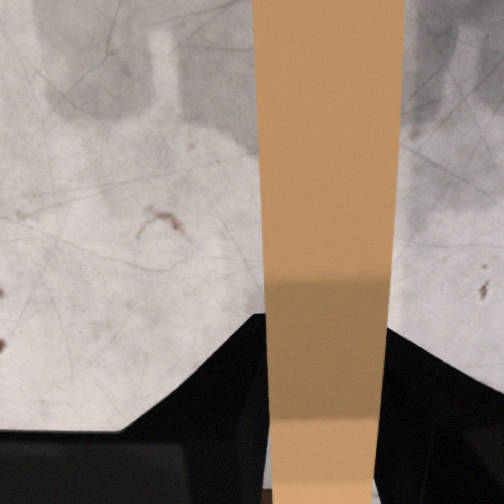

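Request:
{"fn": "execute_actions", "kwargs": {
  "actions": [
    {"rows":[[0,0,0,0,0,0,1,0,0.016,0.026,-0.004,0,0,-0.6]],"steps":15}
  ],
  "pictures": false
}}

Request:
{"fn": "execute_actions", "kwargs": {
  "actions": [
    {"rows":[[0,0,0,0,0,0,1,-0.01,0,0,0,0.005,0,-0.6],[0,0,0,0,0,0,1,-0.018,0,0,0,0.012,0,-0.6],[0,0,0,0,0,0,1,-0.023,0,0,0,0.018,0,-0.6],[0,0,0,0,0,0,1,-0.023,0,0,-0.003,0.018,0,-0.6],[0,0,0,0,0,0,1,-0.023,0,0,-0.005,0.018,0,-0.6],[0,0,0,0,0,0,1,-0.023,0,0,-0.006,0.018,0,-0.6],[0,0,0,0,0,0,1,-0.023,0,0,-0.007,0.018,0,-0.6],[0,0,0,0,0,0,1,-0.023,0,0,-0.008,0.018,0,-0.6],[0,0,0,0,0,0,1,-0.023,0,0,-0.009,0.018,0,-0.6],[0,0,0,0,0,0,1,-0.023,0,0,-0.010,0.018,0,-0.6],[0,0,0,0,0,0,1,-0.023,0,0,-0.011,0.018,0,-0.6],[0,0,0,0,0,0,1,-0.023,0,0,-0.012,0.018,0,-0.6],[0,0,0,0,0,0,1,-0.023,0,0,-0.013,0.018,0,-0.6],[0,0,0,0,0,0,1,-0.023,0,0,-0.014,0.018,0,-0.6],[0,0,0,0,0,0,1,-0.023,0,0,-0.015,0.018,0,-0.6]],"steps":15}
  ],
  "pictures": false
}}

Scene clock: 387.47 s of 4700.00 s.
left_arm: end_effector_position=(+0.1382, -0.0328, +0.1231) grip_measured=+1.000 end_effector_quat_wxyz=(+0.718, -0.013, +0.009, -0.696) end_effector_velocity=(+0.002, +0.002, -0.002) end_effector_angular_velocity=(+0.012, +0.008, +0.010) | right_arm: end_effector_position=(+0.1165, -0.1882, +0.1185) grip_measured=-0.451 end_effector_quat_wxyz=(+0.077, +0.708, +0.069, -0.699) end_effector_velocity=(+0.000, +0.001, +0.000) end_effector_angular_velocity=(+0.010, +0.004, -0.010)
Joint positions: left_arm=[-0.271  2.676  1.198  1.483 -0.007 -0.031  0.088] | right_arm=[ 0.1    2.045  1.239 -0.768  0.017 -2.171  0.017]
Joint velocities: left_arm=[ 0.002 -0.002 -0.007 -0.007 -0.007 -0.007  0.   ] | right_arm=[-0.002 -0.002 -0.002  0.007 -0.007  0.007 -0.   ]
Motor temperatures (°C, as the motors report them): left_arm=[27 62 32 43 30 25] | right_arm=[28 56 33 32 29 26]
Heat: left arm: hottest shoulder 62 °C (+1.0 °C/min); right arm: hottest shoulder 56 °C (-1.0 °C/min). Fold the left arm in close to its base before you think long. Fold the right arm in close to its base before you think long.
MOTOR HOT: still on. Now the hottest motor of the left arm, joint 2 (shoulder), reports 62 °C; a drive's own limit is 95 °C.
MOTOR HOT: still on. Now the hottest motor of the right arm, joint 2 (shoulder), reports 56 °C; a drive's own limit is 95 °C.
Steps of this call (steps 1 to 15: the robot went on to your last target; steps 16 to 90: nothing new was sent; then 4.90 s passed at rest; steps 91 to 105: all 15 steps of this action). Readings (joint positions):
91: left_arm=[-0.271 2.676 1.198 1.483 -0.007 -0.031] | right_arm=[0.100 2.040 1.233 -0.763 0.017 -2.171]
92: left_arm=[-0.271 2.676 1.198 1.483 -0.007 -0.031] | right_arm=[0.100 2.041 1.234 -0.763 0.017 -2.171]
94: left_arm=[-0.271 2.676 1.198 1.483 -0.007 -0.031] | right_arm=[0.100 2.043 1.237 -0.766 0.017 -2.171]
98: left_arm=[-0.271 2.676 1.198 1.483 -0.007 -0.031] | right_arm=[0.100 2.044 1.239 -0.768 0.017 -2.171]
105: the state above

Scene clock: 387.97 s of 4700.00 s.
left_arm: end_effector_position=(+0.1382, -0.0328, +0.1231) grip_measured=+1.000 end_effector_quat_wxyz=(+0.718, -0.013, +0.009, -0.696) end_effector_velocity=(-0.003, -0.000, +0.005) end_effector_angular_velocity=(-0.012, +0.007, -0.000) | right_arm: end_effector_position=(+0.1167, -0.1893, +0.1185) grip_measured=-0.451 end_effector_quat_wxyz=(+0.079, +0.708, +0.067, -0.699) end_effector_velocity=(-0.003, -0.006, -0.001) end_effector_angular_velocity=(-0.022, +0.017, +0.019)
Joint positions: left_arm=[-0.271  2.676  1.198  1.483 -0.007 -0.031  0.088] | right_arm=[ 0.099  2.045  1.239 -0.773  0.019 -2.171  0.017]
Joint velocities: left_arm=[-0.007 -0.007 -0.002  0.007 -0.007 -0.007  0.   ] | right_arm=[-0.002 -0.002 -0.007 -0.022 -0.007 -0.022 -0.   ]
Motor temperatures (°C, as the motors report them): left_arm=[27 62 32 43 30 25] | right_arm=[28 56 33 32 29 26]
Heat: left arm: hottest shoulder 62 °C (+1.0 °C/min); right arm: hottest shoulder 56 °C (-1.0 °C/min). Fold the left arm in close to its base before you think long. Fold the right arm in close to its base before you think long.
MOTOR HOT: still on. Now the hottest motor of the left arm, joint 2 (shoulder), reports 62 °C; a drive's own limit is 95 °C.
MOTOR HOT: still on. Now the hottest motor of the right arm, joint 2 (shoulder), reports 56 °C; a drive's own limit is 95 °C.
Steps of this call (steps 1 to 15: all 15 steps of this action). Readings (joint positions):
1: left_arm=[-0.271 2.676 1.198 1.483 -0.007 -0.031] | right_arm=[0.099 2.045 1.239 -0.768 0.017 -2.171]
2: left_arm=[-0.271 2.676 1.198 1.483 -0.007 -0.031] | right_arm=[0.099 2.045 1.239 -0.768 0.017 -2.171]
4: left_arm=[-0.271 2.676 1.198 1.483 -0.007 -0.031] | right_arm=[0.099 2.045 1.239 -0.768 0.017 -2.171]
8: left_arm=[-0.271 2.676 1.198 1.483 -0.007 -0.031] | right_arm=[0.099 2.045 1.239 -0.771 0.018 -2.171]
15: the state above

Request:
{"fn": "execute_actions", "kwargs": {
  "actions": [
    {"rows":[[0,0,0,0,0,0,1,-0.03,0,0,0.004,0.025,0,-0.6],[0,0,0,0,0,0,1,-0.04,0,0,0.006,0.032,0,-0.6],[0,0,0,0,0,0,1,-0.04,0,0,0.008,0.032,0,-0.6],[0,0,0,0,0,0,1,-0.04,0,0,0.010,0.032,0,-0.6],[0,0,0,0,0,0,1,-0.04,0,0,0.012,0.032,0,-0.6],[0,0,0,0,0,0,1,-0.04,0,0,0.014,0.032,0,-0.6],[0,0,0,0,0,0,1,-0.04,0,0,0.016,0.032,0,-0.6],[0,0,0,0,0,0,1,-0.04,0,0,0.018,0.032,0,-0.6],[0,0,0,0,0,0,1,-0.04,0,0,0.020,0.032,0,-0.6],[0,0,0,0,0,0,1,-0.04,0,0,0.022,0.032,0,-0.6],[0,0,0,0,0,0,1,-0.04,0,0,0.024,0.032,0,-0.6],[0,0,0,0,0,0,1,-0.04,0,0,0.026,0.032,0,-0.6]],"steps":15}
  ],
  "pictures": false
}}

Scene clock: 394.80 s of 4700.00 s.
left_arm: end_effector_position=(+0.1382, -0.0328, +0.1231) grip_measured=+1.000 end_effector_quat_wxyz=(+0.718, -0.013, +0.009, -0.696) end_effector_velocity=(-0.002, +0.001, -0.002) end_effector_angular_velocity=(+0.012, +0.008, -0.010) | right_arm: end_effector_position=(+0.1174, -0.1884, +0.1179) grip_measured=-0.451 end_effector_quat_wxyz=(+0.077, +0.709, +0.069, -0.697) end_effector_velocity=(-0.002, -0.005, -0.002) end_effector_angular_velocity=(-0.013, +0.013, +0.005)
Joint positions: left_arm=[-0.271  2.676  1.198  1.483 -0.007 -0.031  0.088] | right_arm=[ 0.099  2.045  1.236 -0.764  0.02  -2.171  0.017]
Joint velocities: left_arm=[-0.002 -0.002 -0.007 -0.007  0.007 -0.007  0.   ] | right_arm=[-0.002 -0.002 -0.012 -0.007 -0.007 -0.007 -0.   ]
Motor temperatures (°C, as the motors report them): left_arm=[27 63 32 43 30 25] | right_arm=[28 56 33 33 29 26]
Heat: left arm: hottest shoulder 63 °C (+2.0 °C/min); right arm: hottest shoulder 56 °C (-2.0 °C/min). Fold the left arm in close to its base before you think long. Fold the right arm in close to its base before you think long.
MOTOR HOT: still on. Now the hottest motor of the left arm, joint 2 (shoulder), reports 63 °C; a drive's own limit is 95 °C.
MOTOR HOT: still on. Now the hottest motor of the right arm, joint 2 (shoulder), reports 56 °C; a drive's own limit is 95 °C.
Steps of this call (steps 1 to 15: the robot went on to your last target; steps 16 to 90: nothing new was sent; then 3.33 s passed at rest; steps 91 to 105: all 15 steps of this action). Readings (joint positions):
91: left_arm=[-0.271 2.676 1.198 1.483 -0.007 -0.031] | right_arm=[0.099 2.045 1.239 -0.773 0.019 -2.171]
92: left_arm=[-0.271 2.676 1.198 1.483 -0.007 -0.031] | right_arm=[0.099 2.045 1.239 -0.772 0.019 -2.171]
94: left_arm=[-0.271 2.676 1.198 1.483 -0.007 -0.031] | right_arm=[0.099 2.045 1.239 -0.770 0.020 -2.171]
98: left_arm=[-0.271 2.676 1.198 1.483 -0.007 -0.031] | right_arm=[0.099 2.045 1.239 -0.768 0.020 -2.171]
105: the state above

Request:
{"fn": "execute_actions", "kwargs": {
  "actions": [
    {"rows":[[0,0,0,0,0,0,1,0.003,0,0,0,-0.003,0,-0.6],[0,0,0,0,0,0,1,0.003,0,0,0,-0.003,0,-0.6],[0,0,0,0,0,0,1,0.003,0,0,0,-0.003,0,-0.6],[0,0,0,0,0,0,1,0.003,0,0.023,-0.005,-0.003,0,-0.6]],"steps":15}
  ],
  "pictures": false
}}

Request:
{"fn": "execute_actions", "kwargs": {
  "actions": [
    {"rows":[[0,0,0,0,0,0,1,-0.02,0,0,0,0.012,0,-0.6],[0,0,0,0,0,0,1,-0.03,0,0,0,0.024,0,-0.6],[0,0,0,0,0,0,1,-0.04,0,0,-0.004,0.032,0,-0.6],[0,0,0,0,0,0,1,-0.04,0,0,-0.006,0.032,0,-0.6],[0,0,0,0,0,0,1,-0.04,0,0,-0.008,0.032,0,-0.6],[0,0,0,0,0,0,1,-0.04,0,0,-0.010,0.032,0,-0.6],[0,0,0,0,0,0,1,-0.04,0,0,-0.012,0.032,0,-0.6],[0,0,0,0,0,0,1,-0.04,0,0,-0.013,0.032,0,-0.6],[0,0,0,0,0,0,1,-0.04,0,0,-0.014,0.032,0,-0.6],[0,0,0,0,0,0,1,-0.04,0,0,-0.015,0.032,0,-0.6],[0,0,0,0,0,0,1,-0.04,0,0,-0.016,0.032,0,-0.6],[0,0,0,0,0,0,1,-0.04,0,0,-0.017,0.032,0,-0.6],[0,0,0,0,0,0,1,-0.04,0,0,-0.018,0.032,0,-0.6]],"steps":15}
  ],
  "pictures": false
}}

Scene clock: 402.10 s of 4700.00 s.
left_arm: end_effector_position=(+0.1382, -0.0328, +0.1231) grip_measured=+1.000 end_effector_quat_wxyz=(+0.718, -0.013, +0.009, -0.696) end_effector_velocity=(-0.001, +0.001, -0.007) end_effector_angular_velocity=(+0.027, +0.008, +0.015) | right_arm: end_effector_position=(+0.1164, -0.1879, +0.1187) grip_measured=-0.451 end_effector_quat_wxyz=(+0.078, +0.709, +0.070, -0.698) end_effector_velocity=(-0.003, -0.001, +0.000) end_effector_angular_velocity=(+0.001, +0.023, +0.005)
Joint positions: left_arm=[-0.271  2.676  1.198  1.483 -0.007 -0.031  0.088] | right_arm=[ 0.102  2.045  1.24  -0.77   0.02  -2.171  0.017]
Joint velocities: left_arm=[-0.007  0.002 -0.002 -0.022 -0.022 -0.007  0.   ] | right_arm=[-0.002 -0.002 -0.002 -0.007 -0.022 -0.007 -0.   ]
Motor temperatures (°C, as the motors report them): left_arm=[27 63 32 43 30 25] | right_arm=[29 56 33 35 30 26]
Heat: left arm: hottest shoulder 63 °C (+2.0 °C/min); right arm: hottest shoulder 56 °C (-2.0 °C/min). Fold the left arm in close to its base before you think long. Fold the right arm in close to its base before you think long.
MOTOR HOT: still on. Now the hottest motor of the left arm, joint 2 (shoulder), reports 63 °C; a drive's own limit is 95 °C.
MOTOR HOT: still on. Now the hottest motor of the right arm, joint 2 (shoulder), reports 56 °C; a drive's own limit is 95 °C.
Steps of this call (steps 1 to 15: the robot went on to your last target; steps 16 to 90: nothing new was sent; then 3.80 s passed at rest; steps 91 to 105: all 15 steps of this action). Readings (joint positions):
91: left_arm=[-0.271 2.676 1.198 1.483 -0.007 -0.031] | right_arm=[0.101 2.045 1.235 -0.763 0.021 -2.171]
92: left_arm=[-0.271 2.676 1.198 1.483 -0.007 -0.031] | right_arm=[0.102 2.045 1.235 -0.763 0.023 -2.171]
94: left_arm=[-0.271 2.676 1.198 1.483 -0.007 -0.031] | right_arm=[0.102 2.045 1.236 -0.764 0.022 -2.171]
98: left_arm=[-0.271 2.676 1.198 1.483 -0.007 -0.031] | right_arm=[0.102 2.045 1.238 -0.768 0.021 -2.171]
105: the state above

Scene clock: 402.60 s of 4700.00 s.
left_arm: end_effector_position=(+0.1382, -0.0328, +0.1231) grip_measured=+1.000 end_effector_quat_wxyz=(+0.718, -0.013, +0.009, -0.696) end_effector_velocity=(-0.000, +0.000, +0.002) end_effector_angular_velocity=(-0.008, +0.007, +0.005) | right_arm: end_effector_position=(+0.1169, -0.1895, +0.1187) grip_measured=-0.451 end_effector_quat_wxyz=(+0.079, +0.708, +0.067, -0.698) end_effector_velocity=(+0.002, -0.001, +0.001) end_effector_angular_velocity=(-0.005, -0.005, +0.020)
Joint positions: left_arm=[-0.271  2.676  1.198  1.483 -0.007 -0.031  0.088] | right_arm=[ 0.099  2.045  1.24  -0.775  0.021 -2.171  0.017]
Joint velocities: left_arm=[-0.002 -0.002 -0.002  0.007 -0.007 -0.007  0.   ] | right_arm=[-0.002 -0.002  0.002 -0.007  0.007 -0.022 -0.   ]
Motor temperatures (°C, as the motors report them): left_arm=[27 63 32 43 30 25] | right_arm=[29 56 33 35 30 26]
Heat: left arm: hottest shoulder 63 °C (+2.0 °C/min); right arm: hottest shoulder 56 °C (-2.0 °C/min). Fold the left arm in close to its base before you think long. Fold the right arm in close to its base before you think long.
MOTOR HOT: still on. Now the hottest motor of the left arm, joint 2 (shoulder), reports 63 °C; a drive's own limit is 95 °C.
MOTOR HOT: still on. Now the hottest motor of the right arm, joint 2 (shoulder), reports 56 °C; a drive's own limit is 95 °C.
Steps of this call (steps 1 to 15: all 15 steps of this action). Readings (joint positions):
1: left_arm=[-0.271 2.676 1.198 1.483 -0.007 -0.031] | right_arm=[0.101 2.045 1.240 -0.770 0.020 -2.171]
2: left_arm=[-0.271 2.676 1.198 1.483 -0.007 -0.031] | right_arm=[0.099 2.045 1.240 -0.770 0.019 -2.171]
4: left_arm=[-0.271 2.676 1.198 1.483 -0.007 -0.031] | right_arm=[0.099 2.045 1.240 -0.770 0.019 -2.171]
8: left_arm=[-0.271 2.676 1.198 1.483 -0.007 -0.031] | right_arm=[0.099 2.045 1.240 -0.774 0.021 -2.171]
15: the state above

Request:
{"fn": "execute_actions", "kwargs": {
  "actions": [
    {"rows":[[0,0,0,0,0,0,1,0.003,0,0,0,-0.003,0,-0.6],[0,0,0,0,0,0,1,0.003,0,0,0,-0.003,0,-0.6],[0,0,0,0,0,0,1,0.003,0,0,0.004,-0.003,0,-0.6],[0,0,0,0,0,0,1,0.003,-0.02,-0.01,0.01,-0.003,0,-0.6],[0,0,0,0,0,0,1,0.003,-0.038,-0.02,0.017,-0.003,0,-0.6]],"steps":15}
  ],
  "pictures": false
}}

Request:
{"fn": "execute_actions", "kwargs": {
  "actions": [
    {"rows":[[0,0,0,0,0,0,1,-0.02,0,0,0,0.012,0,-0.6],[0,0,0,0,0,0,1,-0.03,0,0,0,0.024,0,-0.6],[0,0,0,0,0,0,1,-0.04,0,0,-0.004,0.032,0,-0.6],[0,0,0,0,0,0,1,-0.04,0,0,-0.006,0.032,0,-0.6],[0,0,0,0,0,0,1,-0.04,0,0,-0.008,0.032,0,-0.6],[0,0,0,0,0,0,1,-0.04,0,0,-0.010,0.032,0,-0.6],[0,0,0,0,0,0,1,-0.04,0,0,-0.012,0.032,0,-0.6],[0,0,0,0,0,0,1,-0.04,0,0,-0.013,0.032,0,-0.6],[0,0,0,0,0,0,1,-0.04,0,0,-0.014,0.032,0,-0.6],[0,0,0,0,0,0,1,-0.04,0,0,-0.015,0.032,0,-0.6],[0,0,0,0,0,0,1,-0.04,0,0,-0.016,0.032,0,-0.6],[0,0,0,0,0,0,1,-0.04,0,0,-0.017,0.032,0,-0.6],[0,0,0,0,0,0,1,-0.04,0,0,-0.018,0.032,0,-0.6]],"steps":15}
  ],
  "pictures": false
}}

Scene clock: 411.47 s of 4700.00 s.
left_arm: end_effector_position=(+0.1382, -0.0328, +0.1231) grip_measured=+1.000 end_effector_quat_wxyz=(+0.718, -0.013, +0.009, -0.696) end_effector_velocity=(+0.002, -0.000, -0.002) end_effector_angular_velocity=(+0.008, -0.007, +0.010) | right_arm: end_effector_position=(+0.1164, -0.1879, +0.1190) grip_measured=-0.451 end_effector_quat_wxyz=(+0.074, +0.711, +0.074, -0.695) end_effector_velocity=(+0.000, -0.004, -0.001) end_effector_angular_velocity=(-0.015, -0.002, +0.019)
Joint positions: left_arm=[-0.271  2.676  1.198  1.483 -0.007 -0.031  0.088] | right_arm=[ 0.102  2.035  1.226 -0.752  0.02  -2.171  0.017]
Joint velocities: left_arm=[ 0.002  0.002  0.002 -0.007 -0.007  0.007  0.   ] | right_arm=[-0.002 -0.002 -0.007 -0.007  0.007 -0.022 -0.001]
Motor temperatures (°C, as the motors report them): left_arm=[27 63 32 43 30 25] | right_arm=[29 56 33 36 31 26]
Heat: left arm: hottest shoulder 63 °C (+1.0 °C/min); right arm: hottest shoulder 56 °C (-1.0 °C/min). Fold the left arm in close to its base before you think long. Fold the right arm in close to its base before you think long.
MOTOR HOT: still on. Now the hottest motor of the left arm, joint 2 (shoulder), reports 63 °C; a drive's own limit is 95 °C.
MOTOR HOT: still on. Now the hottest motor of the right arm, joint 2 (shoulder), reports 56 °C; a drive's own limit is 95 °C.
Steps of this call (steps 1 to 15: the robot went on to your last target; steps 16 to 90: nothing new was sent; then 5.37 s passed at rest; steps 91 to 105: all 15 steps of this action). Readings (joint positions):
91: left_arm=[-0.271 2.676 1.198 1.483 -0.007 -0.031] | right_arm=[0.101 2.045 1.240 -0.775 0.022 -2.171]
92: left_arm=[-0.271 2.676 1.198 1.483 -0.007 -0.031] | right_arm=[0.102 2.045 1.240 -0.775 0.023 -2.171]
94: left_arm=[-0.271 2.676 1.198 1.483 -0.007 -0.031] | right_arm=[0.102 2.045 1.240 -0.773 0.023 -2.171]
98: left_arm=[-0.271 2.676 1.198 1.483 -0.007 -0.031] | right_arm=[0.102 2.038 1.231 -0.758 0.021 -2.171]
105: the state above

Scene clock: 411.97 s of 4700.00 s.
left_arm: end_effector_position=(+0.1382, -0.0328, +0.1231) grip_measured=+1.000 end_effector_quat_wxyz=(+0.718, -0.013, +0.009, -0.696) end_effector_velocity=(+0.002, -0.001, -0.003) end_effector_angular_velocity=(+0.017, -0.007, +0.010) | right_arm: end_effector_position=(+0.1170, -0.1893, +0.1190) grip_measured=-0.451 end_effector_quat_wxyz=(+0.075, +0.710, +0.071, -0.696) end_effector_velocity=(-0.001, -0.002, -0.001) end_effector_angular_velocity=(-0.009, +0.011, +0.005)
Joint positions: left_arm=[-0.271  2.676  1.198  1.483 -0.007 -0.031  0.088] | right_arm=[ 0.099  2.035  1.226 -0.757  0.02  -2.171  0.017]
Joint velocities: left_arm=[ 0.002 -0.002  0.002 -0.022 -0.007  0.007  0.   ] | right_arm=[-0.002  0.002 -0.002 -0.007 -0.007 -0.007 -0.   ]
Motor temperatures (°C, as the motors report them): left_arm=[27 63 32 43 30 25] | right_arm=[29 56 33 36 31 26]
Heat: left arm: hottest shoulder 63 °C (+1.0 °C/min); right arm: hottest shoulder 56 °C (-1.0 °C/min). Fold the left arm in close to its base before you think long. Fold the right arm in close to its base before you think long.
MOTOR HOT: still on. Now the hottest motor of the left arm, joint 2 (shoulder), reports 63 °C; a drive's own limit is 95 °C.
MOTOR HOT: still on. Now the hottest motor of the right arm, joint 2 (shoulder), reports 56 °C; a drive's own limit is 95 °C.
Steps of this call (steps 1 to 15: all 15 steps of this action). Readings (joint positions):
1: left_arm=[-0.271 2.676 1.198 1.483 -0.007 -0.031] | right_arm=[0.100 2.035 1.226 -0.752 0.019 -2.171]
2: left_arm=[-0.271 2.676 1.198 1.483 -0.007 -0.031] | right_arm=[0.099 2.035 1.226 -0.752 0.018 -2.171]
4: left_arm=[-0.271 2.676 1.198 1.483 -0.007 -0.031] | right_arm=[0.099 2.035 1.226 -0.754 0.019 -2.171]
8: left_arm=[-0.271 2.676 1.198 1.483 -0.007 -0.031] | right_arm=[0.099 2.035 1.226 -0.755 0.020 -2.171]
15: the state above

Request:
{"fn": "execute_actions", "kwargs": {
  "actions": [
    {"rows":[[0,0,0,0,0,0,1,0.003,0,0,0,-0.003,0,-0.6],[0,0,0,0,0,0,1,0.003,0,0,0,-0.003,0,-0.6],[0,0,0,0,0,0,1,0.003,0,0,0.006,-0.003,0,-0.6]],"steps":12}
  ],
  "pictures": false
}}

Request:
{"fn": "execute_actions", "kwargs": {
  "actions": [
    {"rows":[[0,0,0,0,0,0,1,0,0.02,0,0,0,0,-0.6]],"steps":12}
  ],
  "pictures": false
}}

Request:
{"fn": "execute_actions", "kwargs": {
  "actions": [
    {"rows":[[0,0,0,0,0,0,1,0,-0.045,0,0,0,0,-0.6]],"steps":15}
  ],
  "pictures": false
}}

Scene clock: 417.07 s of 4700.00 s.
left_arm: end_effector_position=(+0.1382, -0.0328, +0.1231) grip_measured=+1.000 end_effector_quat_wxyz=(+0.718, -0.013, +0.009, -0.696) end_effector_velocity=(+0.000, +0.001, -0.004) end_effector_angular_velocity=(+0.012, +0.022, -0.005) | right_arm: end_effector_position=(+0.1165, -0.1881, +0.1190) grip_measured=-0.451 end_effector_quat_wxyz=(+0.074, +0.711, +0.073, -0.696) end_effector_velocity=(-0.001, +0.002, +0.000) end_effector_angular_velocity=(+0.009, +0.004, +0.024)
Joint positions: left_arm=[-0.271  2.676  1.198  1.483 -0.007 -0.031  0.088] | right_arm=[ 0.101  2.035  1.226 -0.753  0.02  -2.171  0.017]
Joint velocities: left_arm=[ 0.002  0.002 -0.002 -0.007  0.007 -0.022  0.   ] | right_arm=[ 0.002 -0.002 -0.002  0.007 -0.007 -0.022 -0.   ]
Motor temperatures (°C, as the motors report them): left_arm=[27 63 32 43 30 25] | right_arm=[29 56 33 36 32 26]
Heat: left arm: hottest shoulder 63 °C (+1.0 °C/min); right arm: hottest shoulder 56 °C (+0.0 °C/min). Fold the left arm in close to its base before you think long. Fold the right arm in close to its base before you think long.
MOTOR HOT: still on. Now the hottest motor of the left arm, joint 2 (shoulder), reports 63 °C; a drive's own limit is 95 °C.
MOTOR HOT: still on. Now the hottest motor of the right arm, joint 2 (shoulder), reports 56 °C; a drive's own limit is 95 °C.
Steps of this call (steps 1 to 15: the robot went on to your last target; steps 16 to 90: nothing new was sent; then 1.70 s passed at rest; steps 91 to 102: all 12 steps of this action). Readings (joint positions):
91: left_arm=[-0.271 2.676 1.198 1.483 -0.007 -0.031] | right_arm=[0.101 2.035 1.226 -0.757 0.021 -2.171]
92: left_arm=[-0.271 2.676 1.198 1.483 -0.007 -0.031] | right_arm=[0.101 2.035 1.226 -0.757 0.022 -2.171]
94: left_arm=[-0.271 2.676 1.198 1.483 -0.007 -0.031] | right_arm=[0.101 2.035 1.226 -0.755 0.021 -2.171]
98: left_arm=[-0.271 2.676 1.198 1.483 -0.007 -0.031] | right_arm=[0.101 2.035 1.226 -0.754 0.020 -2.171]
102: the state above

Scene clock: 417.47 s of 4700.00 s.
left_arm: end_effector_position=(+0.1382, -0.0328, +0.1231) grip_measured=+1.000 end_effector_quat_wxyz=(+0.718, -0.013, +0.009, -0.696) end_effector_velocity=(-0.000, -0.001, -0.006) end_effector_angular_velocity=(+0.032, -0.007, +0.005) | right_arm: end_effector_position=(+0.1163, -0.1885, +0.1181) grip_measured=-0.451 end_effector_quat_wxyz=(+0.075, +0.710, +0.072, -0.696) end_effector_velocity=(+0.000, -0.003, -0.001) end_effector_angular_velocity=(-0.009, +0.011, +0.015)
Joint positions: left_arm=[-0.271  2.676  1.198  1.483 -0.007 -0.031  0.088] | right_arm=[ 0.101  2.038  1.226 -0.754  0.02  -2.171  0.017]
Joint velocities: left_arm=[-0.002 -0.002  0.002 -0.037 -0.007  0.007  0.   ] | right_arm=[-0.007  0.002 -0.002 -0.007 -0.007 -0.022 -0.   ]
Motor temperatures (°C, as the motors report them): left_arm=[27 63 32 43 30 25] | right_arm=[29 56 33 36 32 26]
Heat: left arm: hottest shoulder 63 °C (+1.0 °C/min); right arm: hottest shoulder 56 °C (+0.0 °C/min). Fold the left arm in close to its base before you think long. Fold the right arm in close to its base before you think long.
MOTOR HOT: still on. Now the hottest motor of the left arm, joint 2 (shoulder), reports 63 °C; a drive's own limit is 95 °C.
MOTOR HOT: still on. Now the hottest motor of the right arm, joint 2 (shoulder), reports 56 °C; a drive's own limit is 95 °C.
Steps of this call (steps 1 to 12: all 12 steps of this action). Readings (joint positions):
1: left_arm=[-0.271 2.676 1.198 1.483 -0.007 -0.031] | right_arm=[0.101 2.036 1.226 -0.753 0.020 -2.171]
2: left_arm=[-0.271 2.676 1.198 1.483 -0.007 -0.031] | right_arm=[0.101 2.037 1.226 -0.753 0.020 -2.171]
4: left_arm=[-0.271 2.676 1.198 1.483 -0.007 -0.031] | right_arm=[0.101 2.037 1.226 -0.753 0.020 -2.171]
8: left_arm=[-0.271 2.676 1.198 1.483 -0.007 -0.031] | right_arm=[0.101 2.038 1.226 -0.754 0.020 -2.171]
12: the state above

Scene clock: 417.97 s of 4700.00 s.
left_arm: end_effector_position=(+0.1382, -0.0328, +0.1231) grip_measured=+1.000 end_effector_quat_wxyz=(+0.718, -0.013, +0.009, -0.696) end_effector_velocity=(-0.002, -0.001, +0.000) end_effector_angular_velocity=(+0.002, +0.007, -0.010) | right_arm: end_effector_position=(+0.1166, -0.1877, +0.1204) grip_measured=-0.451 end_effector_quat_wxyz=(+0.073, +0.711, +0.074, -0.695) end_effector_velocity=(+0.001, +0.003, +0.001) end_effector_angular_velocity=(+0.014, +0.002, +0.005)
Joint positions: left_arm=[-0.271  2.676  1.198  1.483 -0.007 -0.031  0.088] | right_arm=[ 0.101  2.031  1.226 -0.754  0.02  -2.171  0.017]
Joint velocities: left_arm=[-0.002 -0.002  0.002 -0.007  0.007 -0.007  0.   ] | right_arm=[-0.002 -0.002  0.002  0.007 -0.007 -0.007 -0.   ]
Motor temperatures (°C, as the motors report them): left_arm=[27 63 32 43 30 25] | right_arm=[29 56 33 36 32 26]
Heat: left arm: hottest shoulder 63 °C (+1.0 °C/min); right arm: hottest shoulder 56 °C (+0.0 °C/min). Fold the left arm in close to its base before you think long. Fold the right arm in close to its base before you think long.
MOTOR HOT: still on. Now the hottest motor of the left arm, joint 2 (shoulder), reports 63 °C; a drive's own limit is 95 °C.
MOTOR HOT: still on. Now the hottest motor of the right arm, joint 2 (shoulder), reports 56 °C; a drive's own limit is 95 °C.
Steps of this call (steps 1 to 15: all 15 steps of this action). Readings (joint positions):
1: left_arm=[-0.271 2.676 1.198 1.483 -0.007 -0.031] | right_arm=[0.101 2.035 1.226 -0.754 0.020 -2.171]
2: left_arm=[-0.271 2.676 1.198 1.483 -0.007 -0.031] | right_arm=[0.101 2.034 1.226 -0.754 0.020 -2.171]
4: left_arm=[-0.271 2.676 1.198 1.483 -0.007 -0.031] | right_arm=[0.101 2.032 1.226 -0.754 0.020 -2.171]
8: left_arm=[-0.271 2.676 1.198 1.483 -0.007 -0.031] | right_arm=[0.101 2.031 1.226 -0.754 0.020 -2.171]
15: the state above

Request:
{"fn": "execute_actions", "kwargs": {
  "actions": [
    {"rows":[[0,0,0,0,0,0,1,0,0.0135,0,0.003,0,0,-0.6]],"steps":15}
  ],
  "pictures": false
}}

Request:
{"fn": "execute_actions", "kwargs": {
  "actions": [
    {"rows":[[0,0,0,0,0,0,1,-0.02,0,0,0,0.012,0,-0.6],[0,0,0,0,0,0,1,-0.03,0,0,0,0.024,0,-0.6],[0,0,0,0,0,0,1,-0.04,0,0,-0.004,0.032,0,-0.6],[0,0,0,0,0,0,1,-0.04,0,0,-0.006,0.032,0,-0.6],[0,0,0,0,0,0,1,-0.04,0,0,-0.008,0.032,0,-0.6],[0,0,0,0,0,0,1,-0.04,0,0,-0.010,0.032,0,-0.6],[0,0,0,0,0,0,1,-0.04,0,0,-0.012,0.032,0,-0.6],[0,0,0,0,0,0,1,-0.04,0,0,-0.013,0.032,0,-0.6],[0,0,0,0,0,0,1,-0.04,0,0,-0.014,0.032,0,-0.6],[0,0,0,0,0,0,1,-0.04,0,0,-0.015,0.032,0,-0.6],[0,0,0,0,0,0,1,-0.04,0,0,-0.016,0.032,0,-0.6],[0,0,0,0,0,0,1,-0.04,0,0,-0.017,0.032,0,-0.6],[0,0,0,0,0,0,1,-0.04,0,0,-0.018,0.032,0,-0.6]],"steps":15}
  ],
  "pictures": false
}}

Scene clock: 426.30 s of 4700.00 s.
left_arm: end_effector_position=(+0.1382, -0.0328, +0.1231) grip_measured=+1.000 end_effector_quat_wxyz=(+0.718, -0.013, +0.009, -0.696) end_effector_velocity=(-0.002, +0.000, -0.001) end_effector_angular_velocity=(+0.007, +0.007, -0.010) | right_arm: end_effector_position=(+0.1164, -0.1881, +0.1192) grip_measured=-0.451 end_effector_quat_wxyz=(+0.074, +0.711, +0.073, -0.696) end_effector_velocity=(-0.000, -0.000, +0.001) end_effector_angular_velocity=(+0.001, +0.008, -0.010)
Joint positions: left_arm=[-0.271  2.676  1.198  1.483 -0.007 -0.031  0.088] | right_arm=[ 0.101  2.034  1.226 -0.754  0.019 -2.171  0.017]
Joint velocities: left_arm=[-0.002 -0.002 -0.002 -0.007  0.007 -0.007  0.   ] | right_arm=[-0.002 -0.002  0.002 -0.007 -0.007  0.007 -0.   ]
Motor temperatures (°C, as the motors report them): left_arm=[27 63 32 44 29 25] | right_arm=[29 59 33 35 31 26]
Heat: left arm: hottest shoulder 63 °C (+1.0 °C/min); right arm: hottest shoulder 59 °C (+3.0 °C/min). Fold the left arm in close to its base before you think long. Fold the right arm in close to its base before you think long.
MOTOR HOT: still on. Now the hottest motor of the left arm, joint 2 (shoulder), reports 63 °C; a drive's own limit is 95 °C.
MOTOR HOT: still on. Now the hottest motor of the right arm, joint 2 (shoulder), reports 59 °C; a drive's own limit is 95 °C.
Steps of this call (steps 1 to 15: the robot went on to your last target; steps 16 to 90: nothing new was sent; then 4.83 s passed at rest; steps 91 to 105: all 15 steps of this action). Readings (joint positions):
91: left_arm=[-0.271 2.676 1.198 1.483 -0.007 -0.031] | right_arm=[0.101 2.031 1.226 -0.754 0.020 -2.171]
92: left_arm=[-0.271 2.676 1.198 1.483 -0.007 -0.031] | right_arm=[0.101 2.032 1.226 -0.754 0.020 -2.171]
94: left_arm=[-0.271 2.676 1.198 1.483 -0.007 -0.031] | right_arm=[0.101 2.032 1.226 -0.754 0.020 -2.171]
98: left_arm=[-0.271 2.676 1.198 1.483 -0.007 -0.031] | right_arm=[0.101 2.034 1.226 -0.754 0.019 -2.171]
105: the state above

Scene clock: 426.80 s of 4700.00 s.
left_arm: end_effector_position=(+0.1382, -0.0328, +0.1231) grip_measured=+1.000 end_effector_quat_wxyz=(+0.718, -0.013, +0.009, -0.696) end_effector_velocity=(-0.000, +0.000, -0.004) end_effector_angular_velocity=(+0.022, +0.008, +0.005) | right_arm: end_effector_position=(+0.1168, -0.1898, +0.1192) grip_measured=-0.451 end_effector_quat_wxyz=(+0.076, +0.710, +0.070, -0.696) end_effector_velocity=(-0.005, -0.005, -0.001) end_effector_angular_velocity=(-0.017, +0.031, +0.020)
Joint positions: left_arm=[-0.271  2.676  1.198  1.483 -0.007 -0.031  0.088] | right_arm=[ 0.099  2.034  1.226 -0.76   0.021 -2.171  0.017]
Joint velocities: left_arm=[-0.002 -0.002 -0.002 -0.022 -0.007 -0.007  0.   ] | right_arm=[-0.002  0.002 -0.002 -0.022 -0.022 -0.022 -0.   ]
Motor temperatures (°C, as the motors report them): left_arm=[27 63 32 44 29 25] | right_arm=[29 59 33 35 31 26]
Heat: left arm: hottest shoulder 63 °C (+1.0 °C/min); right arm: hottest shoulder 59 °C (+3.0 °C/min). Fold the left arm in close to its base before you think long. Fold the right arm in close to its base before you think long.
MOTOR HOT: still on. Now the hottest motor of the left arm, joint 2 (shoulder), reports 63 °C; a drive's own limit is 95 °C.
MOTOR HOT: still on. Now the hottest motor of the right arm, joint 2 (shoulder), reports 59 °C; a drive's own limit is 95 °C.
Steps of this call (steps 1 to 15: all 15 steps of this action). Readings (joint positions):
1: left_arm=[-0.271 2.676 1.198 1.483 -0.007 -0.031] | right_arm=[0.101 2.034 1.226 -0.754 0.019 -2.171]
2: left_arm=[-0.271 2.676 1.198 1.483 -0.007 -0.031] | right_arm=[0.100 2.034 1.226 -0.754 0.018 -2.171]
4: left_arm=[-0.271 2.676 1.198 1.483 -0.007 -0.031] | right_arm=[0.099 2.034 1.226 -0.754 0.018 -2.171]
8: left_arm=[-0.271 2.676 1.198 1.483 -0.007 -0.031] | right_arm=[0.099 2.034 1.226 -0.759 0.021 -2.171]
15: the state above

Request:
{"fn": "execute_actions", "kwargs": {
  "actions": [
    {"rows":[[0,0,0,0,0,0,1,0.003,0,0,0,-0.003,0,-0.6],[0,0,0,0,0,0,1,0.003,0,0,0,-0.003,0,-0.6],[0,0,0,0,0,0,1,0.003,0,0,0,-0.003,0,-0.6],[0,0,0,0,0,0,1,0.003,0.0145,0.026,-0.002,-0.003,0,-0.6]],"steps":15}
  ],
  "pictures": false
}}

Request:
{"fn": "execute_actions", "kwargs": {
  "actions": [
    {"rows":[[0,0,0,0,0,0,1,-0.02,0,0,0,0.012,0,-0.6],[0,0,0,0,0,0,1,-0.03,0,0,0,0.024,0,-0.6],[0,0,0,0,0,0,1,-0.04,0,0,-0.004,0.032,0,-0.6],[0,0,0,0,0,0,1,-0.04,0,0,-0.006,0.032,0,-0.6],[0,0,0,0,0,0,1,-0.04,0,0,-0.008,0.032,0,-0.6],[0,0,0,0,0,0,1,-0.04,0,0,-0.010,0.032,0,-0.6],[0,0,0,0,0,0,1,-0.04,0,0,-0.012,0.032,0,-0.6],[0,0,0,0,0,0,1,-0.04,0,0,-0.013,0.032,0,-0.6],[0,0,0,0,0,0,1,-0.04,0,0,-0.014,0.032,0,-0.6],[0,0,0,0,0,0,1,-0.04,0,0,-0.015,0.032,0,-0.6],[0,0,0,0,0,0,1,-0.04,0,0,-0.016,0.032,0,-0.6],[0,0,0,0,0,0,1,-0.04,0,0,-0.017,0.032,0,-0.6],[0,0,0,0,0,0,1,-0.04,0,0,-0.018,0.032,0,-0.6]],"steps":15}
  ],
  "pictures": false
}}

Scene clock: 434.70 s of 4700.00 s.
left_arm: end_effector_position=(+0.1382, -0.0328, +0.1231) grip_measured=+1.000 end_effector_quat_wxyz=(+0.718, -0.013, +0.009, -0.696) end_effector_velocity=(-0.002, +0.001, -0.002) end_effector_angular_velocity=(+0.012, +0.008, -0.010) | right_arm: end_effector_position=(+0.1163, -0.1881, +0.1192) grip_measured=-0.451 end_effector_quat_wxyz=(+0.076, +0.710, +0.071, -0.697) end_effector_velocity=(-0.002, +0.002, +0.000) end_effector_angular_velocity=(+0.015, +0.018, +0.005)
Joint positions: left_arm=[-0.271  2.676  1.198  1.483 -0.007 -0.031  0.088] | right_arm=[ 0.102  2.039  1.233 -0.763  0.02  -2.171  0.017]
Joint velocities: left_arm=[-0.002 -0.002 -0.007 -0.007  0.007 -0.007  0.   ] | right_arm=[-0.002 -0.002 -0.002  0.007 -0.022 -0.007 -0.   ]
Motor temperatures (°C, as the motors report them): left_arm=[27 63 32 44 29 25] | right_arm=[29 58 33 35 32 26]
Heat: left arm: hottest shoulder 63 °C (+1.0 °C/min); right arm: hottest shoulder 58 °C (+3.0 °C/min). Fold the left arm in close to its base before you think long. Fold the right arm in close to its base before you think long.
MOTOR HOT: still on. Now the hottest motor of the left arm, joint 2 (shoulder), reports 63 °C; a drive's own limit is 95 °C.
MOTOR HOT: still on. Now the hottest motor of the right arm, joint 2 (shoulder), reports 58 °C; a drive's own limit is 95 °C.
Steps of this call (steps 1 to 15: the robot went on to your last target; steps 16 to 90: nothing new was sent; then 4.40 s passed at rest; steps 91 to 105: all 15 steps of this action). Readings (joint positions):
91: left_arm=[-0.271 2.676 1.198 1.483 -0.007 -0.031] | right_arm=[0.101 2.034 1.226 -0.760 0.021 -2.171]
92: left_arm=[-0.271 2.676 1.198 1.483 -0.007 -0.031] | right_arm=[0.102 2.034 1.226 -0.759 0.023 -2.171]
94: left_arm=[-0.271 2.676 1.198 1.483 -0.007 -0.031] | right_arm=[0.102 2.035 1.228 -0.759 0.022 -2.171]
98: left_arm=[-0.271 2.676 1.198 1.483 -0.007 -0.031] | right_arm=[0.102 2.038 1.232 -0.763 0.021 -2.171]
105: the state above

Scene clock: 435.20 s of 4700.00 s.
left_arm: end_effector_position=(+0.1382, -0.0328, +0.1231) grip_measured=+1.000 end_effector_quat_wxyz=(+0.718, -0.013, +0.009, -0.696) end_effector_velocity=(-0.000, +0.000, -0.001) end_effector_angular_velocity=(+0.007, +0.008, +0.005) | right_arm: end_effector_position=(+0.1169, -0.1892, +0.1192) grip_measured=-0.451 end_effector_quat_wxyz=(+0.077, +0.709, +0.069, -0.697) end_effector_velocity=(-0.002, -0.003, -0.001) end_effector_angular_velocity=(-0.003, +0.025, -0.000)
Joint positions: left_arm=[-0.271  2.676  1.198  1.483 -0.007 -0.031  0.088] | right_arm=[ 0.099  2.039  1.233 -0.766  0.02  -2.171  0.017]
Joint velocities: left_arm=[-0.002 -0.002 -0.002 -0.007 -0.007 -0.007  0.   ] | right_arm=[-0.007 -0.002 -0.007 -0.007 -0.022 -0.007 -0.   ]
Motor temperatures (°C, as the motors report them): left_arm=[27 63 32 44 29 25] | right_arm=[29 58 33 35 32 26]
Heat: left arm: hottest shoulder 63 °C (+1.0 °C/min); right arm: hottest shoulder 58 °C (+2.0 °C/min). Fold the left arm in close to its base before you think long. Fold the right arm in close to its base before you think long.
MOTOR HOT: still on. Now the hottest motor of the left arm, joint 2 (shoulder), reports 63 °C; a drive's own limit is 95 °C.
MOTOR HOT: still on. Now the hottest motor of the right arm, joint 2 (shoulder), reports 58 °C; a drive's own limit is 95 °C.
Steps of this call (steps 1 to 15: all 15 steps of this action). Readings (joint positions):
1: left_arm=[-0.271 2.676 1.198 1.483 -0.007 -0.031] | right_arm=[0.101 2.039 1.233 -0.763 0.019 -2.171]
2: left_arm=[-0.271 2.676 1.198 1.483 -0.007 -0.031] | right_arm=[0.099 2.039 1.233 -0.763 0.018 -2.171]
4: left_arm=[-0.271 2.676 1.198 1.483 -0.007 -0.031] | right_arm=[0.099 2.039 1.233 -0.763 0.019 -2.171]
8: left_arm=[-0.271 2.676 1.198 1.483 -0.007 -0.031] | right_arm=[0.099 2.039 1.233 -0.765 0.020 -2.171]
15: the state above

Request:
{"fn": "execute_actions", "kwargs": {
  "actions": [
    {"rows":[[0,0,0,0,0,0,1,-0.04,0,0.012,0.004,0.032,0,-0.6],[0,0,0,0,0,0,1,-0.04,0,0.012,0.006,0.032,0,-0.6],[0,0,0,0,0,0,1,-0.04,0,0.012,0.008,0.032,0,-0.6],[0,0,0,0,0,0,1,-0.04,0,0.012,0.010,0.032,0,-0.6],[0,0,0,0,0,0,1,-0.04,0,0.012,0.012,0.032,0,-0.6],[0,0,0,0,0,0,1,-0.04,0,0.012,0.013,0.032,0,-0.6],[0,0,0,0,0,0,1,-0.04,0,0.012,0.014,0.032,0,-0.6],[0,0,0,0,0,0,1,-0.04,0,0.012,0.015,0.032,0,-0.6],[0,0,0,0,0,0,1,-0.04,0,0.012,0.016,0.032,0,-0.6],[0,0,0,0,0,0,1,-0.04,0,0.012,0.017,0.032,0,-0.6],[0,0,0,0,0,0,1,-0.04,0,0.012,0.018,0.032,0,-0.6],[0,0,0,0,0,0,1,-0.04,0,0.012,0.019,0.032,0,-0.6],[0,0,0,0,0,0,1,-0.04,0,0.012,0.020,0.032,0,-0.6]],"steps":15}
  ],
  "pictures": false
}}

Scene clock: 443.13 s of 4700.00 s.
left_arm: end_effector_position=(+0.1382, -0.0328, +0.1231) grip_measured=+1.000 end_effector_quat_wxyz=(+0.718, -0.013, +0.009, -0.696) end_effector_velocity=(-0.002, +0.000, -0.004) end_effector_angular_velocity=(+0.022, -0.007, -0.010) | right_arm: end_effector_position=(+0.1177, -0.1877, +0.1194) grip_measured=-0.451 end_effector_quat_wxyz=(+0.074, +0.711, +0.071, -0.696) end_effector_velocity=(-0.005, -0.002, +0.001) end_effector_angular_velocity=(-0.008, +0.027, +0.010)
Joint positions: left_arm=[-0.271  2.676  1.198  1.483 -0.007 -0.031  0.088] | right_arm=[ 0.099  2.039  1.234 -0.76   0.021 -2.171  0.017]
Joint velocities: left_arm=[-0.002 -0.002 -0.002 -0.022  0.007  0.007  0.   ] | right_arm=[ 0.002 -0.002  0.002 -0.022 -0.022 -0.007 -0.   ]
Motor temperatures (°C, as the motors report them): left_arm=[27 63 32 44 29 25] | right_arm=[29 58 33 36 33 26]
Heat: left arm: hottest shoulder 63 °C (+1.0 °C/min); right arm: hottest shoulder 58 °C (+1.0 °C/min). Fold the left arm in close to its base before you think long. Fold the right arm in close to its base before you think long.
MOTOR HOT: still on. Now the hottest motor of the left arm, joint 2 (shoulder), reports 63 °C; a drive's own limit is 95 °C.
MOTOR HOT: still on. Now the hottest motor of the right arm, joint 2 (shoulder), reports 58 °C; a drive's own limit is 95 °C.
Steps of this call (steps 1 to 15: the robot went on to your last target; steps 16 to 90: nothing new was sent; then 4.43 s passed at rest; steps 91 to 105: all 15 steps of this action). Readings (joint positions):
91: left_arm=[-0.271 2.676 1.198 1.483 -0.007 -0.031] | right_arm=[0.099 2.039 1.234 -0.766 0.020 -2.171]
92: left_arm=[-0.271 2.676 1.198 1.483 -0.007 -0.031] | right_arm=[0.099 2.039 1.234 -0.765 0.020 -2.171]
94: left_arm=[-0.271 2.676 1.198 1.483 -0.007 -0.031] | right_arm=[0.099 2.039 1.234 -0.764 0.020 -2.171]
98: left_arm=[-0.271 2.676 1.198 1.483 -0.007 -0.031] | right_arm=[0.099 2.039 1.234 -0.762 0.020 -2.171]
105: the state above

Request:
{"fn": "execute_actions", "kwargs": {
  "actions": [
    {"rows":[[0,0,0,0,0,0,1,0.003,0,0,0,-0.003,0,-0.6],[0,0,0,0,0,0,1,0.003,0,0,0,-0.003,0,-0.6],[0,0,0,0,0,0,1,0.003,0,0,0,-0.003,0,-0.6],[0,0,0,0,0,0,1,0.003,-0.034,0,-0.0045,-0.003,0,-0.6]],"steps":15}
  ],
  "pictures": false
}}

Request:
{"fn": "execute_actions", "kwargs": {
  "actions": [
    {"rows":[[0,0,0,0,0,0,1,-0.02,0,0,0.003,0.012,0,-0.6],[0,0,0,0,0,0,1,-0.03,0,0,0.003,0.024,0,-0.6],[0,0,0,0,0,0,1,-0.04,0.01,0,0.003,0.032,0,-0.6],[0,0,0,0,0,0,1,-0.04,0.013,0,0.003,0.032,0,-0.6],[0,0,0,0,0,0,1,-0.04,0.016,0,0.003,0.032,0,-0.6],[0,0,0,0,0,0,1,-0.04,0.018,0,0.003,0.032,0,-0.6],[0,0,0,0,0,0,1,-0.04,0.020,0,0.003,0.032,0,-0.6],[0,0,0,0,0,0,1,-0.04,0.022,0,0.003,0.032,0,-0.6],[0,0,0,0,0,0,1,-0.04,0.024,0,0.003,0.032,0,-0.6],[0,0,0,0,0,0,1,-0.04,0.026,0,0.003,0.032,0,-0.6],[0,0,0,0,0,0,1,-0.04,0.028,0,0.003,0.032,0,-0.6],[0,0,0,0,0,0,1,-0.04,0.030,0,0.003,0.032,0,-0.6],[0,0,0,0,0,0,1,-0.04,0.032,0,0.003,0.032,0,-0.6]],"steps":15}
  ],
  "pictures": false
}}

Scene clock: 452.47 s of 4700.00 s.
left_arm: end_effector_position=(+0.1382, -0.0328, +0.1231) grip_measured=+1.000 end_effector_quat_wxyz=(+0.718, -0.013, +0.009, -0.696) end_effector_velocity=(-0.003, +0.000, -0.001) end_effector_angular_velocity=(+0.007, +0.008, -0.000) | right_arm: end_effector_position=(+0.1165, -0.1879, +0.1196) grip_measured=-0.451 end_effector_quat_wxyz=(+0.076, +0.710, +0.072, -0.696) end_effector_velocity=(-0.001, -0.002, +0.000) end_effector_angular_velocity=(-0.004, +0.010, +0.005)
Joint positions: left_arm=[-0.271  2.676  1.198  1.483 -0.007 -0.031  0.088] | right_arm=[ 0.102  2.038  1.234 -0.763  0.02  -2.171  0.017]
Joint velocities: left_arm=[-0.007 -0.002 -0.002 -0.007 -0.007 -0.007  0.   ] | right_arm=[-0.002 -0.002 -0.002 -0.007 -0.007 -0.007 -0.   ]
Motor temperatures (°C, as the motors report them): left_arm=[27 64 32 44 29 25] | right_arm=[30 57 33 37 34 26]
Heat: left arm: hottest shoulder 64 °C (+2.0 °C/min); right arm: hottest shoulder 57 °C (+1.0 °C/min). Fold the left arm in close to its base before you think long. Fold the right arm in close to its base before you think long.
MOTOR HOT: still on. Now the hottest motor of the left arm, joint 2 (shoulder), reports 64 °C; a drive's own limit is 95 °C.
MOTOR HOT: still on. Now the hottest motor of the right arm, joint 2 (shoulder), reports 57 °C; a drive's own limit is 95 °C.
Steps of this call (steps 1 to 15: the robot went on to your last target; steps 16 to 90: nothing new was sent; then 5.83 s passed at rest; steps 91 to 105: all 15 steps of this action). Readings (joint positions):
91: left_arm=[-0.271 2.676 1.198 1.483 -0.007 -0.031] | right_arm=[0.101 2.039 1.234 -0.760 0.021 -2.171]
92: left_arm=[-0.271 2.676 1.198 1.483 -0.007 -0.031] | right_arm=[0.102 2.039 1.234 -0.760 0.023 -2.171]
94: left_arm=[-0.271 2.676 1.198 1.483 -0.007 -0.031] | right_arm=[0.102 2.039 1.234 -0.762 0.023 -2.171]
98: left_arm=[-0.271 2.676 1.198 1.483 -0.007 -0.031] | right_arm=[0.102 2.038 1.234 -0.762 0.021 -2.171]
105: the state above

Scene clock: 452.97 s of 4700.00 s.
left_arm: end_effector_position=(+0.1382, -0.0328, +0.1231) grip_measured=+1.000 end_effector_quat_wxyz=(+0.718, -0.013, +0.009, -0.696) end_effector_velocity=(-0.000, -0.001, +0.000) end_effector_angular_velocity=(+0.002, +0.007, +0.005) | right_arm: end_effector_position=(+0.1170, -0.1890, +0.1176) grip_measured=-0.451 end_effector_quat_wxyz=(+0.078, +0.710, +0.069, -0.697) end_effector_velocity=(-0.000, +0.000, -0.001) end_effector_angular_velocity=(+0.005, +0.006, +0.005)
Joint positions: left_arm=[-0.271  2.676  1.198  1.483 -0.007 -0.031  0.088] | right_arm=[ 0.1    2.044  1.234 -0.763  0.022 -2.171  0.017]
Joint velocities: left_arm=[-0.002 -0.002  0.002 -0.007 -0.007 -0.007  0.   ] | right_arm=[-0.002  0.002 -0.002  0.007 -0.007 -0.007  0.   ]
Motor temperatures (°C, as the motors report them): left_arm=[27 64 32 44 29 25] | right_arm=[30 57 33 37 34 26]
Heat: left arm: hottest shoulder 64 °C (+2.0 °C/min); right arm: hottest shoulder 57 °C (+1.0 °C/min). Fold the left arm in close to its base before you think long. Fold the right arm in close to its base before you think long.
MOTOR HOT: still on. Now the hottest motor of the left arm, joint 2 (shoulder), reports 64 °C; a drive's own limit is 95 °C.
MOTOR HOT: still on. Now the hottest motor of the right arm, joint 2 (shoulder), reports 57 °C; a drive's own limit is 95 °C.
Steps of this call (steps 1 to 15: all 15 steps of this action). Readings (joint positions):
1: left_arm=[-0.271 2.676 1.198 1.483 -0.007 -0.031] | right_arm=[0.101 2.038 1.234 -0.763 0.020 -2.171]
2: left_arm=[-0.271 2.676 1.198 1.483 -0.007 -0.031] | right_arm=[0.099 2.038 1.234 -0.762 0.019 -2.171]
4: left_arm=[-0.271 2.676 1.198 1.483 -0.007 -0.031] | right_arm=[0.099 2.038 1.234 -0.762 0.019 -2.171]
8: left_arm=[-0.271 2.676 1.198 1.483 -0.007 -0.031] | right_arm=[0.099 2.041 1.234 -0.762 0.020 -2.171]
15: the state above

Request:
{"fn": "execute_actions", "kwargs": {
  "actions": [
    {"rows":[[0,0,0,0,0,0,1,0.003,0,0,0,-0.003,0,-0.6],[0,0,0,0,0,0,1,0.003,0,0,0,-0.003,0,-0.6],[0,0,0,0,0,0,1,0.003,-0.03,0,0,-0.003,0,-0.6],[0,0,0,0,0,0,1,0.003,-0.038,-0.012,0.007,-0.003,0,-0.6],[0,0,0,0,0,0,1,0.003,-0.046,-0.023,0.0135,-0.003,0,-0.6]],"steps":15}
  ],
  "pictures": false
}}

Scene clock: 463.20 s of 4700.00 s.
left_arm: end_effector_position=(+0.1382, -0.0328, +0.1231) grip_measured=+1.000 end_effector_quat_wxyz=(+0.718, -0.013, +0.009, -0.696) end_effector_velocity=(+0.002, -0.000, +0.002) end_effector_angular_velocity=(+0.002, +0.007, +0.020) | right_arm: end_effector_position=(+0.1164, -0.1882, +0.1194) grip_measured=-0.451 end_effector_quat_wxyz=(+0.072, +0.712, +0.076, -0.694) end_effector_velocity=(-0.004, -0.002, +0.001) end_effector_angular_velocity=(+0.002, +0.023, -0.009)
Joint positions: left_arm=[-0.271  2.676  1.198  1.483 -0.007 -0.031  0.088] | right_arm=[ 0.102  2.029  1.218 -0.744  0.021 -2.171  0.017]
Joint velocities: left_arm=[-0.002 -0.007 -0.002 -0.007 -0.022 -0.007  0.   ] | right_arm=[-0.002 -0.007 -0.007 -0.007 -0.022  0.007 -0.   ]
Motor temperatures (°C, as the motors report them): left_arm=[27 64 32 44 29 25] | right_arm=[30 55 33 36 35 26]
Heat: left arm: hottest shoulder 64 °C (+1.0 °C/min); right arm: hottest shoulder 55 °C (-1.0 °C/min). Fold the left arm in close to its base before you think long. Fold the right arm in close to its base before you think long.
MOTOR HOT: still on. Now the hottest motor of the left arm, joint 2 (shoulder), reports 64 °C; a drive's own limit is 95 °C.
MOTOR HOT: still on. Now the hottest motor of the right arm, joint 2 (shoulder), reports 55 °C; a drive's own limit is 95 °C.
Steps of this call (steps 1 to 15: the robot went on to your last target; steps 16 to 90: nothing new was sent; then 6.73 s passed at rest; steps 91 to 105: all 15 steps of this action). Readings (joint positions):
91: left_arm=[-0.271 2.676 1.198 1.483 -0.007 -0.031] | right_arm=[0.102 2.044 1.234 -0.764 0.023 -2.171]
92: left_arm=[-0.271 2.676 1.198 1.483 -0.007 -0.031] | right_arm=[0.103 2.044 1.234 -0.764 0.024 -2.171]
94: left_arm=[-0.271 2.676 1.198 1.483 -0.007 -0.031] | right_arm=[0.103 2.040 1.234 -0.762 0.024 -2.171]
98: left_arm=[-0.271 2.676 1.198 1.483 -0.007 -0.031] | right_arm=[0.102 2.031 1.222 -0.748 0.022 -2.171]
105: the state above

Request:
{"fn": "execute_actions", "kwargs": {
  "actions": [
    {"rows":[[0,0,0,0,0,0,1,-0.02,0,0,0,0.012,0,-0.6],[0,0,0,0,0,0,1,-0.03,0,0,0,0.024,0,-0.6],[0,0,0,0,0,0,1,-0.04,0,0,-0.004,0.032,0,-0.6],[0,0,0,0,0,0,1,-0.04,0,0,-0.006,0.032,0,-0.6],[0,0,0,0,0,0,1,-0.04,0,0,-0.008,0.032,0,-0.6],[0,0,0,0,0,0,1,-0.04,0,0,-0.010,0.032,0,-0.6],[0,0,0,0,0,0,1,-0.04,0,0,-0.012,0.032,0,-0.6],[0,0,0,0,0,0,1,-0.04,0,0,-0.013,0.032,0,-0.6],[0,0,0,0,0,0,1,-0.04,0,0,-0.014,0.032,0,-0.6],[0,0,0,0,0,0,1,-0.04,0,0,-0.015,0.032,0,-0.6],[0,0,0,0,0,0,1,-0.04,0,0,-0.016,0.032,0,-0.6],[0,0,0,0,0,0,1,-0.04,0,0,-0.017,0.032,0,-0.6],[0,0,0,0,0,0,1,-0.04,0,0,-0.018,0.032,0,-0.6]],"steps":15}
  ],
  "pictures": false
}}

Scene clock: 468.60 s of 4700.00 s.
left_arm: end_effector_position=(+0.1382, -0.0328, +0.1231) grip_measured=+1.000 end_effector_quat_wxyz=(+0.718, -0.013, +0.009, -0.696) end_effector_velocity=(-0.000, +0.000, -0.001) end_effector_angular_velocity=(+0.008, -0.007, +0.005) | right_arm: end_effector_position=(+0.1170, -0.1895, +0.1194) grip_measured=-0.451 end_effector_quat_wxyz=(+0.072, +0.712, +0.073, -0.695) end_effector_velocity=(-0.001, -0.006, +0.000) end_effector_angular_velocity=(-0.017, +0.015, -0.015)
Joint positions: left_arm=[-0.271  2.676  1.198  1.483 -0.007 -0.031  0.088] | right_arm=[ 0.098  2.028  1.218 -0.747  0.02  -2.171  0.017]
Joint velocities: left_arm=[-0.002 -0.002 -0.002 -0.007 -0.007  0.007  0.   ] | right_arm=[-0.007 -0.002 -0.002 -0.022 -0.007  0.007 -0.   ]
Motor temperatures (°C, as the motors report them): left_arm=[27 64 32 44 29 25] | right_arm=[30 57 33 35 34 26]
Heat: left arm: hottest shoulder 64 °C (+1.0 °C/min); right arm: hottest shoulder 57 °C (+1.0 °C/min). Fold the left arm in close to its base before you think long. Fold the right arm in close to its base before you think long.
MOTOR HOT: still on. Now the hottest motor of the left arm, joint 2 (shoulder), reports 64 °C; a drive's own limit is 95 °C.
MOTOR HOT: still on. Now the hottest motor of the right arm, joint 2 (shoulder), reports 57 °C; a drive's own limit is 95 °C.
Steps of this call (steps 1 to 15: the robot went on to your last target; steps 16 to 90: nothing new was sent; then 1.90 s passed at rest; steps 91 to 105: all 15 steps of this action). Readings (joint positions):
91: left_arm=[-0.271 2.676 1.198 1.483 -0.007 -0.031] | right_arm=[0.100 2.028 1.218 -0.743 0.020 -2.171]
92: left_arm=[-0.271 2.676 1.198 1.483 -0.007 -0.031] | right_arm=[0.099 2.028 1.218 -0.743 0.018 -2.171]
94: left_arm=[-0.271 2.676 1.198 1.483 -0.007 -0.031] | right_arm=[0.098 2.028 1.218 -0.744 0.018 -2.171]
98: left_arm=[-0.271 2.676 1.198 1.483 -0.007 -0.031] | right_arm=[0.098 2.028 1.218 -0.746 0.019 -2.171]
105: the state above


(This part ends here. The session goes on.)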